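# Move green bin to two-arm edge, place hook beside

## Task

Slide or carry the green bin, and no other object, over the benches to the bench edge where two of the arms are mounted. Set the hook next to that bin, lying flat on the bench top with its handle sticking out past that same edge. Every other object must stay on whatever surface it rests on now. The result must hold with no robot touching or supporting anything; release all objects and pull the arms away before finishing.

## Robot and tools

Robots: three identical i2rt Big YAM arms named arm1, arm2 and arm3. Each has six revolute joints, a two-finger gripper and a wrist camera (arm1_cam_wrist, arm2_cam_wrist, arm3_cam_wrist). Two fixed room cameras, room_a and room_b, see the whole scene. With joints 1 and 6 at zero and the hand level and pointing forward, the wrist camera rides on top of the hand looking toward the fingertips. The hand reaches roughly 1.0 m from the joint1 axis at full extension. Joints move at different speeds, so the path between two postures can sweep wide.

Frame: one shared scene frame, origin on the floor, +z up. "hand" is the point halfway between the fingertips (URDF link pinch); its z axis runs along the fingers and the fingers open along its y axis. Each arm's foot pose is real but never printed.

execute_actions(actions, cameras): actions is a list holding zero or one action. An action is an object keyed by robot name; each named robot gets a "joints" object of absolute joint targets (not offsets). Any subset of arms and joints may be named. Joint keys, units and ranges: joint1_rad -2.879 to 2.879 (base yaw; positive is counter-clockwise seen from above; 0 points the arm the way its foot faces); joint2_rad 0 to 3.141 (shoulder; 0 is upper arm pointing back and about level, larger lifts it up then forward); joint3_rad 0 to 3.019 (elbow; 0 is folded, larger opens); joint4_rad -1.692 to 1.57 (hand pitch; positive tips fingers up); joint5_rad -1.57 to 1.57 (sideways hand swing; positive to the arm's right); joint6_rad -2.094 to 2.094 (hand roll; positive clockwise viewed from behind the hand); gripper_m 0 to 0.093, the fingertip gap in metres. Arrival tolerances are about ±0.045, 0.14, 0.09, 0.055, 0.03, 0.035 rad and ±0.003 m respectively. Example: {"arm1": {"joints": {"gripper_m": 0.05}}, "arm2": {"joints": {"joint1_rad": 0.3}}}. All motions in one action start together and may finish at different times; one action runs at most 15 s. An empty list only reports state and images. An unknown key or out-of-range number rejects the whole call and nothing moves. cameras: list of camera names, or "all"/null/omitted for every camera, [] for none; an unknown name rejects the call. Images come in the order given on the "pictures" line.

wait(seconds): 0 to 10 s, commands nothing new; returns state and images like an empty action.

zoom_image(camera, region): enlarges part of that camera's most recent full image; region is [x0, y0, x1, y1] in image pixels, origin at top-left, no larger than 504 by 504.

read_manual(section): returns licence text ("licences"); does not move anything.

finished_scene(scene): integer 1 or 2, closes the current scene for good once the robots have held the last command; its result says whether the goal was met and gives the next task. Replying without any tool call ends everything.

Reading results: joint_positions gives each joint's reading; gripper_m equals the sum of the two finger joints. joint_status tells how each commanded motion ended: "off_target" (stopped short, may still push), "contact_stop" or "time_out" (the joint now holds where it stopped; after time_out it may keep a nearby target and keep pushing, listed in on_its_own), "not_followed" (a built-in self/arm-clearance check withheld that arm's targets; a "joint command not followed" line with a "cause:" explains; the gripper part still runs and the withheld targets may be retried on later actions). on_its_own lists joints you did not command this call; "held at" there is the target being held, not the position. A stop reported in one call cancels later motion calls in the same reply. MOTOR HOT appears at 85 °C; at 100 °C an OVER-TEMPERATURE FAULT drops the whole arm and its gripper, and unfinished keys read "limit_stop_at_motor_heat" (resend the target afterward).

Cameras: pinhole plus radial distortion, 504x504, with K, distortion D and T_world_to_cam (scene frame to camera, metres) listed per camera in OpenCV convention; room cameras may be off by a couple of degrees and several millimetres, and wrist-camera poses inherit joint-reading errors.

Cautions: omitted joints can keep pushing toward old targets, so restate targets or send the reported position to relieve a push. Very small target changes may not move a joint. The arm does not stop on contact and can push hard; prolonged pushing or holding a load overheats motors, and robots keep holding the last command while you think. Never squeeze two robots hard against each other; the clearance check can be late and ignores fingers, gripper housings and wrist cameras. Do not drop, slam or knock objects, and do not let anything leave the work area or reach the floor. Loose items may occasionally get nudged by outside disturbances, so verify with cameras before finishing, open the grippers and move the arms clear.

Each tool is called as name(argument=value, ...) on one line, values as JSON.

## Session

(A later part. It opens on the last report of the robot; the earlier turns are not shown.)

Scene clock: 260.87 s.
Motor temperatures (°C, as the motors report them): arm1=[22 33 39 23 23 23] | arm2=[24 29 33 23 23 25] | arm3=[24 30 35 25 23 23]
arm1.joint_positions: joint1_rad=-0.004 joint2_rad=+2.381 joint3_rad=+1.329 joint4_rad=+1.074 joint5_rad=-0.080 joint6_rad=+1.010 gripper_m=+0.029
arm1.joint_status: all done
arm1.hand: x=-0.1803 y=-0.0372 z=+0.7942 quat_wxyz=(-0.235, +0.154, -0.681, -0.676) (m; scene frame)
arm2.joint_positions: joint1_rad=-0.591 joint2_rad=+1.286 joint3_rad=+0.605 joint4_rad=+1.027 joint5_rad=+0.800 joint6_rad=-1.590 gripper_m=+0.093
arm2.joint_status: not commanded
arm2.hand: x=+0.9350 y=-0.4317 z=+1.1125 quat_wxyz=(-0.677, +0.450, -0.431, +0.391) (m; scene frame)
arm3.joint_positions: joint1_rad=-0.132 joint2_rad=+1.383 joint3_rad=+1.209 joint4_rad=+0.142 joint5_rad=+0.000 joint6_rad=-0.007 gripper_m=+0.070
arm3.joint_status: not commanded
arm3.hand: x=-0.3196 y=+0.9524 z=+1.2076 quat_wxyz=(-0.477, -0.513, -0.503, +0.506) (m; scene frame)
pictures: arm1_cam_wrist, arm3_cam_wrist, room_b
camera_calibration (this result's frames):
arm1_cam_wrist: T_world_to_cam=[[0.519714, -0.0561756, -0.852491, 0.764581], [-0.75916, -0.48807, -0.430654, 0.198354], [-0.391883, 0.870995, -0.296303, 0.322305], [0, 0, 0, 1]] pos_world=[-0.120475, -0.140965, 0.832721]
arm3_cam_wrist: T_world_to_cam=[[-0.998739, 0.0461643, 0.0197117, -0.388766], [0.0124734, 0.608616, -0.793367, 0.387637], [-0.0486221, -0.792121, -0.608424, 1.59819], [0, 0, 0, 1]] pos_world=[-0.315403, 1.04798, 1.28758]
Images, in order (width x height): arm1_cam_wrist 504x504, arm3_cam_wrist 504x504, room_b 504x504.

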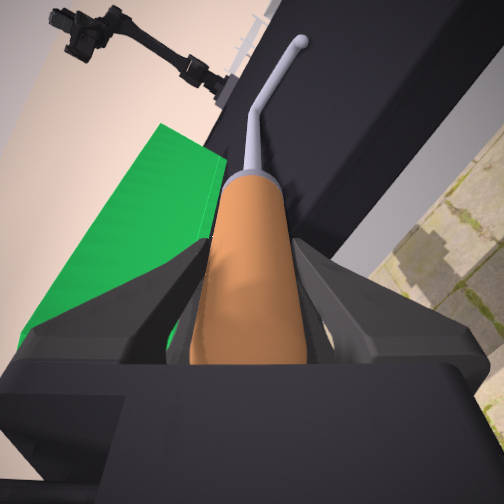

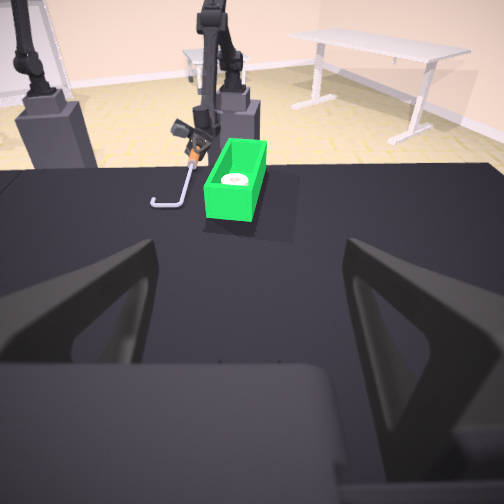

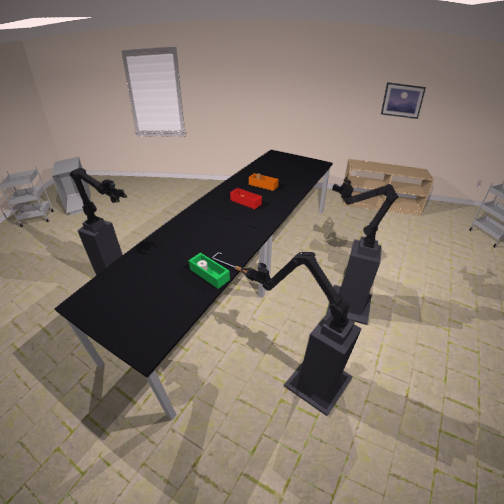

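Seems supported now. Open.

execute_actions(actions=[{"arm1":{"joints":{"gripper_m":0.093}}}], cameras=["arm1_cam_wrist","arm3_cam_wrist","room_b"])

zoom_image(camera="arm3_cam_wrist", region=[140, 110, 270, 230])

Scene clock: 266.73 s.
Motor temperatures (°C, as the motors report them): arm1=[22 33 39 23 23 23] | arm2=[24 29 33 23 23 25] | arm3=[24 29 35 25 23 23]
arm1.joint_positions: joint1_rad=-0.004 joint2_rad=+2.380 joint3_rad=+1.358 joint4_rad=+1.092 joint5_rad=-0.080 joint6_rad=+1.010 gripper_m=+0.093
arm1.joint_status: all done
arm1.hand: x=-0.1784 y=-0.0281 z=+0.8127 quat_wxyz=(-0.242, +0.151, -0.664, -0.692) (m; scene frame)
arm2.joint_positions: joint1_rad=-0.591 joint2_rad=+1.286 joint3_rad=+0.605 joint4_rad=+1.027 joint5_rad=+0.800 joint6_rad=-1.590 gripper_m=+0.093
arm2.joint_status: not commanded
arm2.hand: x=+0.9350 y=-0.4317 z=+1.1125 quat_wxyz=(-0.677, +0.450, -0.431, +0.391) (m; scene frame)
arm3.joint_positions: joint1_rad=-0.132 joint2_rad=+1.383 joint3_rad=+1.209 joint4_rad=+0.142 joint5_rad=+0.000 joint6_rad=-0.007 gripper_m=+0.070
arm3.joint_status: not commanded
arm3.hand: x=-0.3196 y=+0.9524 z=+1.2076 quat_wxyz=(-0.477, -0.513, -0.503, +0.506) (m; scene frame)
pictures: arm1_cam_wrist, arm3_cam_wrist, room_b
camera_calibration (this result's frames):
arm1_cam_wrist: T_world_to_cam=[[0.527713, -0.0152363, -0.849286, 0.779918], [-0.755117, -0.466293, -0.460835, 0.238066], [-0.388995, 0.884499, -0.257574, 0.290084], [0, 0, 0, 1]] pos_world=[-0.118964, -0.133688, 0.846801]
arm3_cam_wrist: T_world_to_cam=[[-0.998739, 0.0461643, 0.0197117, -0.388766], [0.0124734, 0.608616, -0.793367, 0.387637], [-0.0486221, -0.792121, -0.608424, 1.59819], [0, 0, 0, 1]] pos_world=[-0.315403, 1.04798, 1.28758]
Images, in order (width x height): arm1_cam_wrist 504x504, arm3_cam_wrist 504x504, room_b 504x504.

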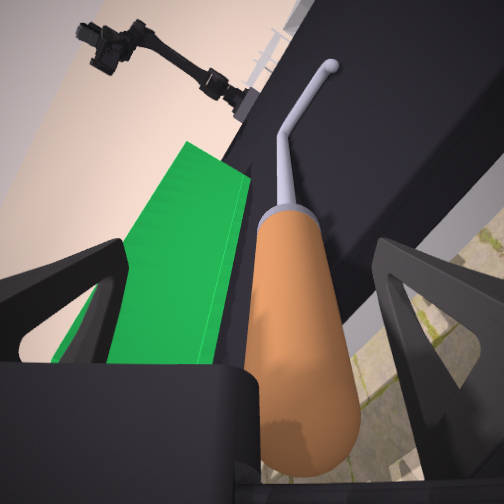

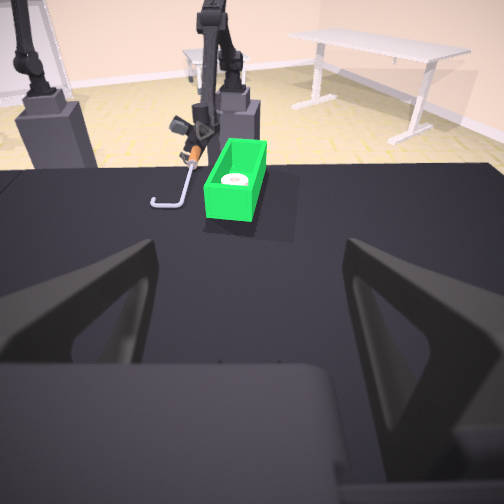

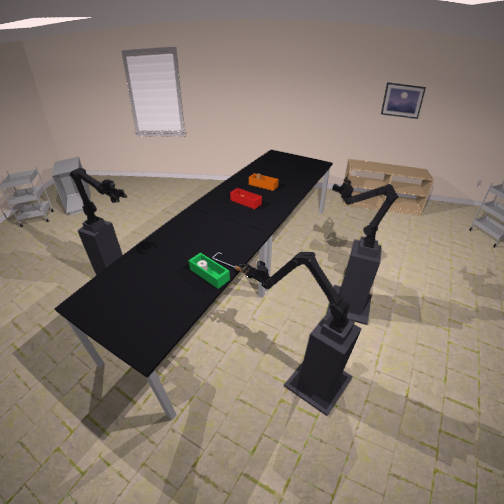

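Region (140, 110, 270, 230) of arm3_cam_wrist's 504x504 image, scaled by 3.877, with more detail than that image has; it fills the top 465 rows of this view, and the rest is white.

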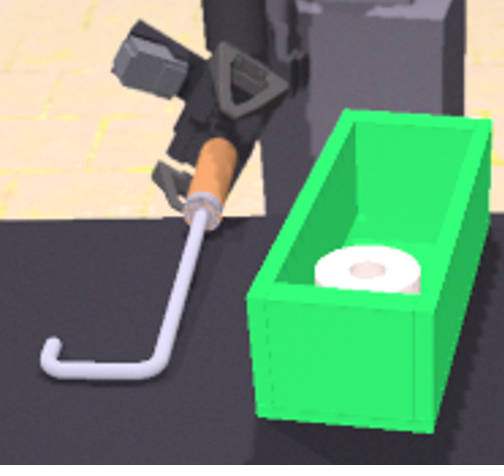

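execute_actions(actions=[{"arm1":{"joints":{"joint3_rad":1.31,"joint6_rad":0.5}}}], cameras=["arm1_cam_wrist"])

Scene clock: 277.93 s.
Motor temperatures (°C, as the motors report them): arm1=[22 33 38 23 23 23] | arm2=[24 29 33 23 23 25] | arm3=[24 29 35 25 23 23]
arm1.joint_positions: joint1_rad=-0.004 joint2_rad=+2.376 joint3_rad=+1.310 joint4_rad=+1.093 joint5_rad=-0.080 joint6_rad=+0.512 gripper_m=+0.093
arm1.joint_status: all done
arm1.hand: x=-0.1813 y=-0.0428 z=+0.7946 quat_wxyz=(-0.395, +0.316, -0.621, -0.599) (m; scene frame)
arm2.joint_positions: joint1_rad=-0.591 joint2_rad=+1.286 joint3_rad=+0.605 joint4_rad=+1.027 joint5_rad=+0.800 joint6_rad=-1.590 gripper_m=+0.093
arm2.joint_status: not commanded
arm2.hand: x=+0.9350 y=-0.4317 z=+1.1125 quat_wxyz=(-0.677, +0.450, -0.431, +0.391) (m; scene frame)
arm3.joint_positions: joint1_rad=-0.132 joint2_rad=+1.383 joint3_rad=+1.209 joint4_rad=+0.142 joint5_rad=+0.000 joint6_rad=-0.007 gripper_m=+0.070
arm3.joint_status: not commanded
arm3.hand: x=-0.3196 y=+0.9524 z=+1.2076 quat_wxyz=(-0.477, -0.513, -0.503, +0.506) (m; scene frame)
pictures: arm1_cam_wrist
camera_calibration (this result's frames):
arm1_cam_wrist: T_world_to_cam=[[0.860818, -0.100664, -0.498858, 0.54417], [-0.475333, -0.509212, -0.71747, 0.47343], [-0.181801, 0.854734, -0.486187, 0.515198], [0, 0, 0, 1]] pos_world=[-0.149731, -0.144503, 0.861618]
Images, in order (width x height): arm1_cam_wrist 504x504.

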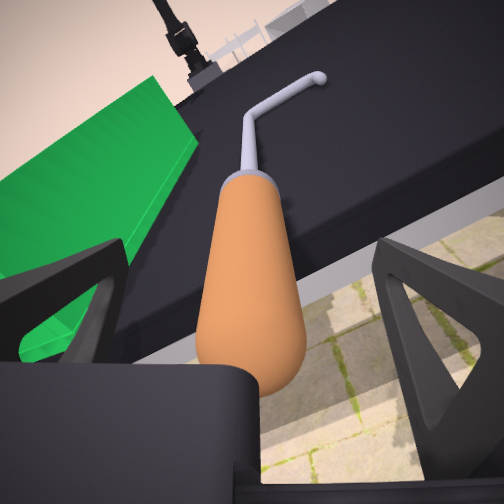

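execute_actions(actions=[{"arm1":{"joints":{"joint2_rad":2.27,"joint3_rad":1.0,"joint4_rad":1.3,"joint6_rad":0.3}}}], cameras=["arm1_cam_wrist"])

Scene clock: 282.63 s.
Motor temperatures (°C, as the motors report them): arm1=[22 33 37 23 23 23] | arm2=[24 29 33 23 23 25] | arm3=[24 29 35 25 23 23]
arm1.joint_positions: joint1_rad=-0.004 joint2_rad=+2.274 joint3_rad=+0.998 joint4_rad=+1.282 joint5_rad=-0.080 joint6_rad=+0.313 gripper_m=+0.093
arm1.joint_status: all done
arm1.hand: x=-0.2000 y=-0.1382 z=+0.7891 quat_wxyz=(-0.448, +0.380, -0.593, -0.551) (m; scene frame)
arm2.joint_positions: joint1_rad=-0.591 joint2_rad=+1.286 joint3_rad=+0.605 joint4_rad=+1.027 joint5_rad=+0.800 joint6_rad=-1.590 gripper_m=+0.093
arm2.joint_status: not commanded
arm2.hand: x=+0.9350 y=-0.4317 z=+1.1125 quat_wxyz=(-0.677, +0.450, -0.431, +0.391) (m; scene frame)
arm3.joint_positions: joint1_rad=-0.132 joint2_rad=+1.383 joint3_rad=+1.209 joint4_rad=+0.142 joint5_rad=+0.000 joint6_rad=-0.007 gripper_m=+0.070
arm3.joint_status: not commanded
arm3.hand: x=-0.3196 y=+0.9524 z=+1.2076 quat_wxyz=(-0.477, -0.513, -0.503, +0.506) (m; scene frame)
pictures: arm1_cam_wrist
camera_calibration (this result's frames):
arm1_cam_wrist: T_world_to_cam=[[0.940005, -0.121834, -0.318665, 0.41859], [-0.332126, -0.540339, -0.773128, 0.480378], [-0.0779941, 0.832581, -0.548385, 0.657438], [0, 0, 0, 1]] pos_world=[-0.182654, -0.236805, 0.865312]
Images, in order (width x height): arm1_cam_wrist 504x504.

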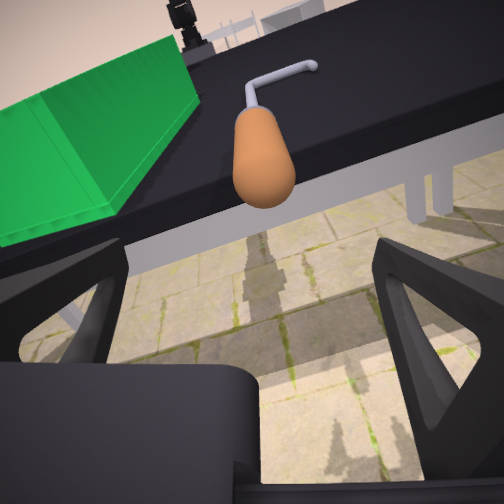

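execute_actions(actions=[{"arm1":{"joints":{"joint2_rad":1.7,"joint3_rad":0.5}}}], cameras=["arm1_cam_wrist","room_b"])

zoom_image(camera="room_b", region=[180, 230, 290, 310])

Scene clock: 287.73 s.
Motor temperatures (°C, as the motors report them): arm1=[22 32 36 23 23 23] | arm2=[24 29 33 23 23 25] | arm3=[24 29 35 25 23 23]
arm1.joint_positions: joint1_rad=-0.004 joint2_rad=+1.704 joint3_rad=+0.504 joint4_rad=+1.289 joint5_rad=-0.080 joint6_rad=+0.312 gripper_m=+0.093
arm1.joint_status: all done
arm1.hand: x=-0.2282 y=-0.2882 z=+0.9405 quat_wxyz=(-0.468, +0.366, -0.566, -0.572) (m; scene frame)
arm2.joint_positions: joint1_rad=-0.591 joint2_rad=+1.286 joint3_rad=+0.605 joint4_rad=+1.027 joint5_rad=+0.800 joint6_rad=-1.590 gripper_m=+0.093
arm2.joint_status: not commanded
arm2.hand: x=+0.9350 y=-0.4317 z=+1.1125 quat_wxyz=(-0.677, +0.450, -0.431, +0.391) (m; scene frame)
arm3.joint_positions: joint1_rad=-0.132 joint2_rad=+1.383 joint3_rad=+1.209 joint4_rad=+0.142 joint5_rad=+0.000 joint6_rad=-0.007 gripper_m=+0.070
arm3.joint_status: not commanded
arm3.hand: x=-0.3196 y=+0.9524 z=+1.2076 quat_wxyz=(-0.477, -0.513, -0.503, +0.506) (m; scene frame)
pictures: arm1_cam_wrist, room_b
camera_calibration (this result's frames):
arm1_cam_wrist: T_world_to_cam=[[0.945357, -0.0964757, -0.311436, 0.476801], [-0.318729, -0.47457, -0.820485, 0.573493], [-0.0686414, 0.874915, -0.479388, 0.812557], [0, 0, 0, 1]] pos_world=[-0.212183, -0.392756, 1.00856]
Images, in order (width x height): arm1_cam_wrist 504x504, room_b 504x504.

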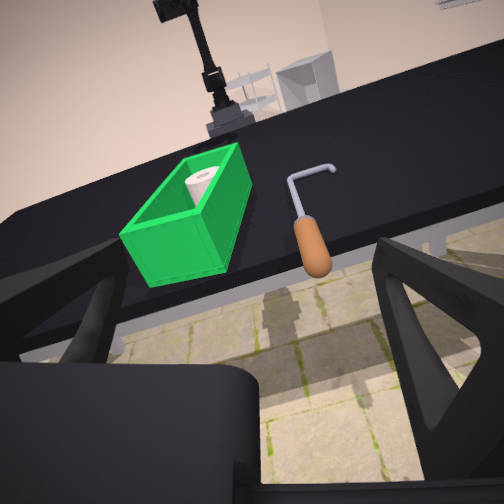

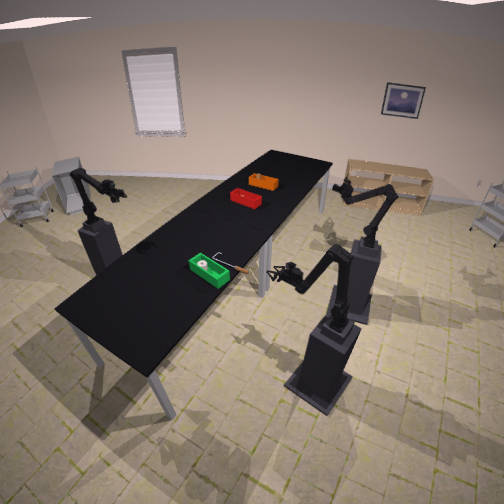

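Region (180, 230, 290, 310) of room_b's 504x504 image, scaled by 4.582, with more detail than that image has; it fills the top 367 rows of this view, and the rest is white.

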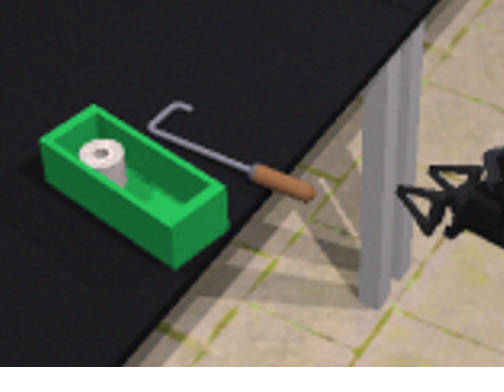

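finished_scene(scene=2)

The scene is finished: the task was done.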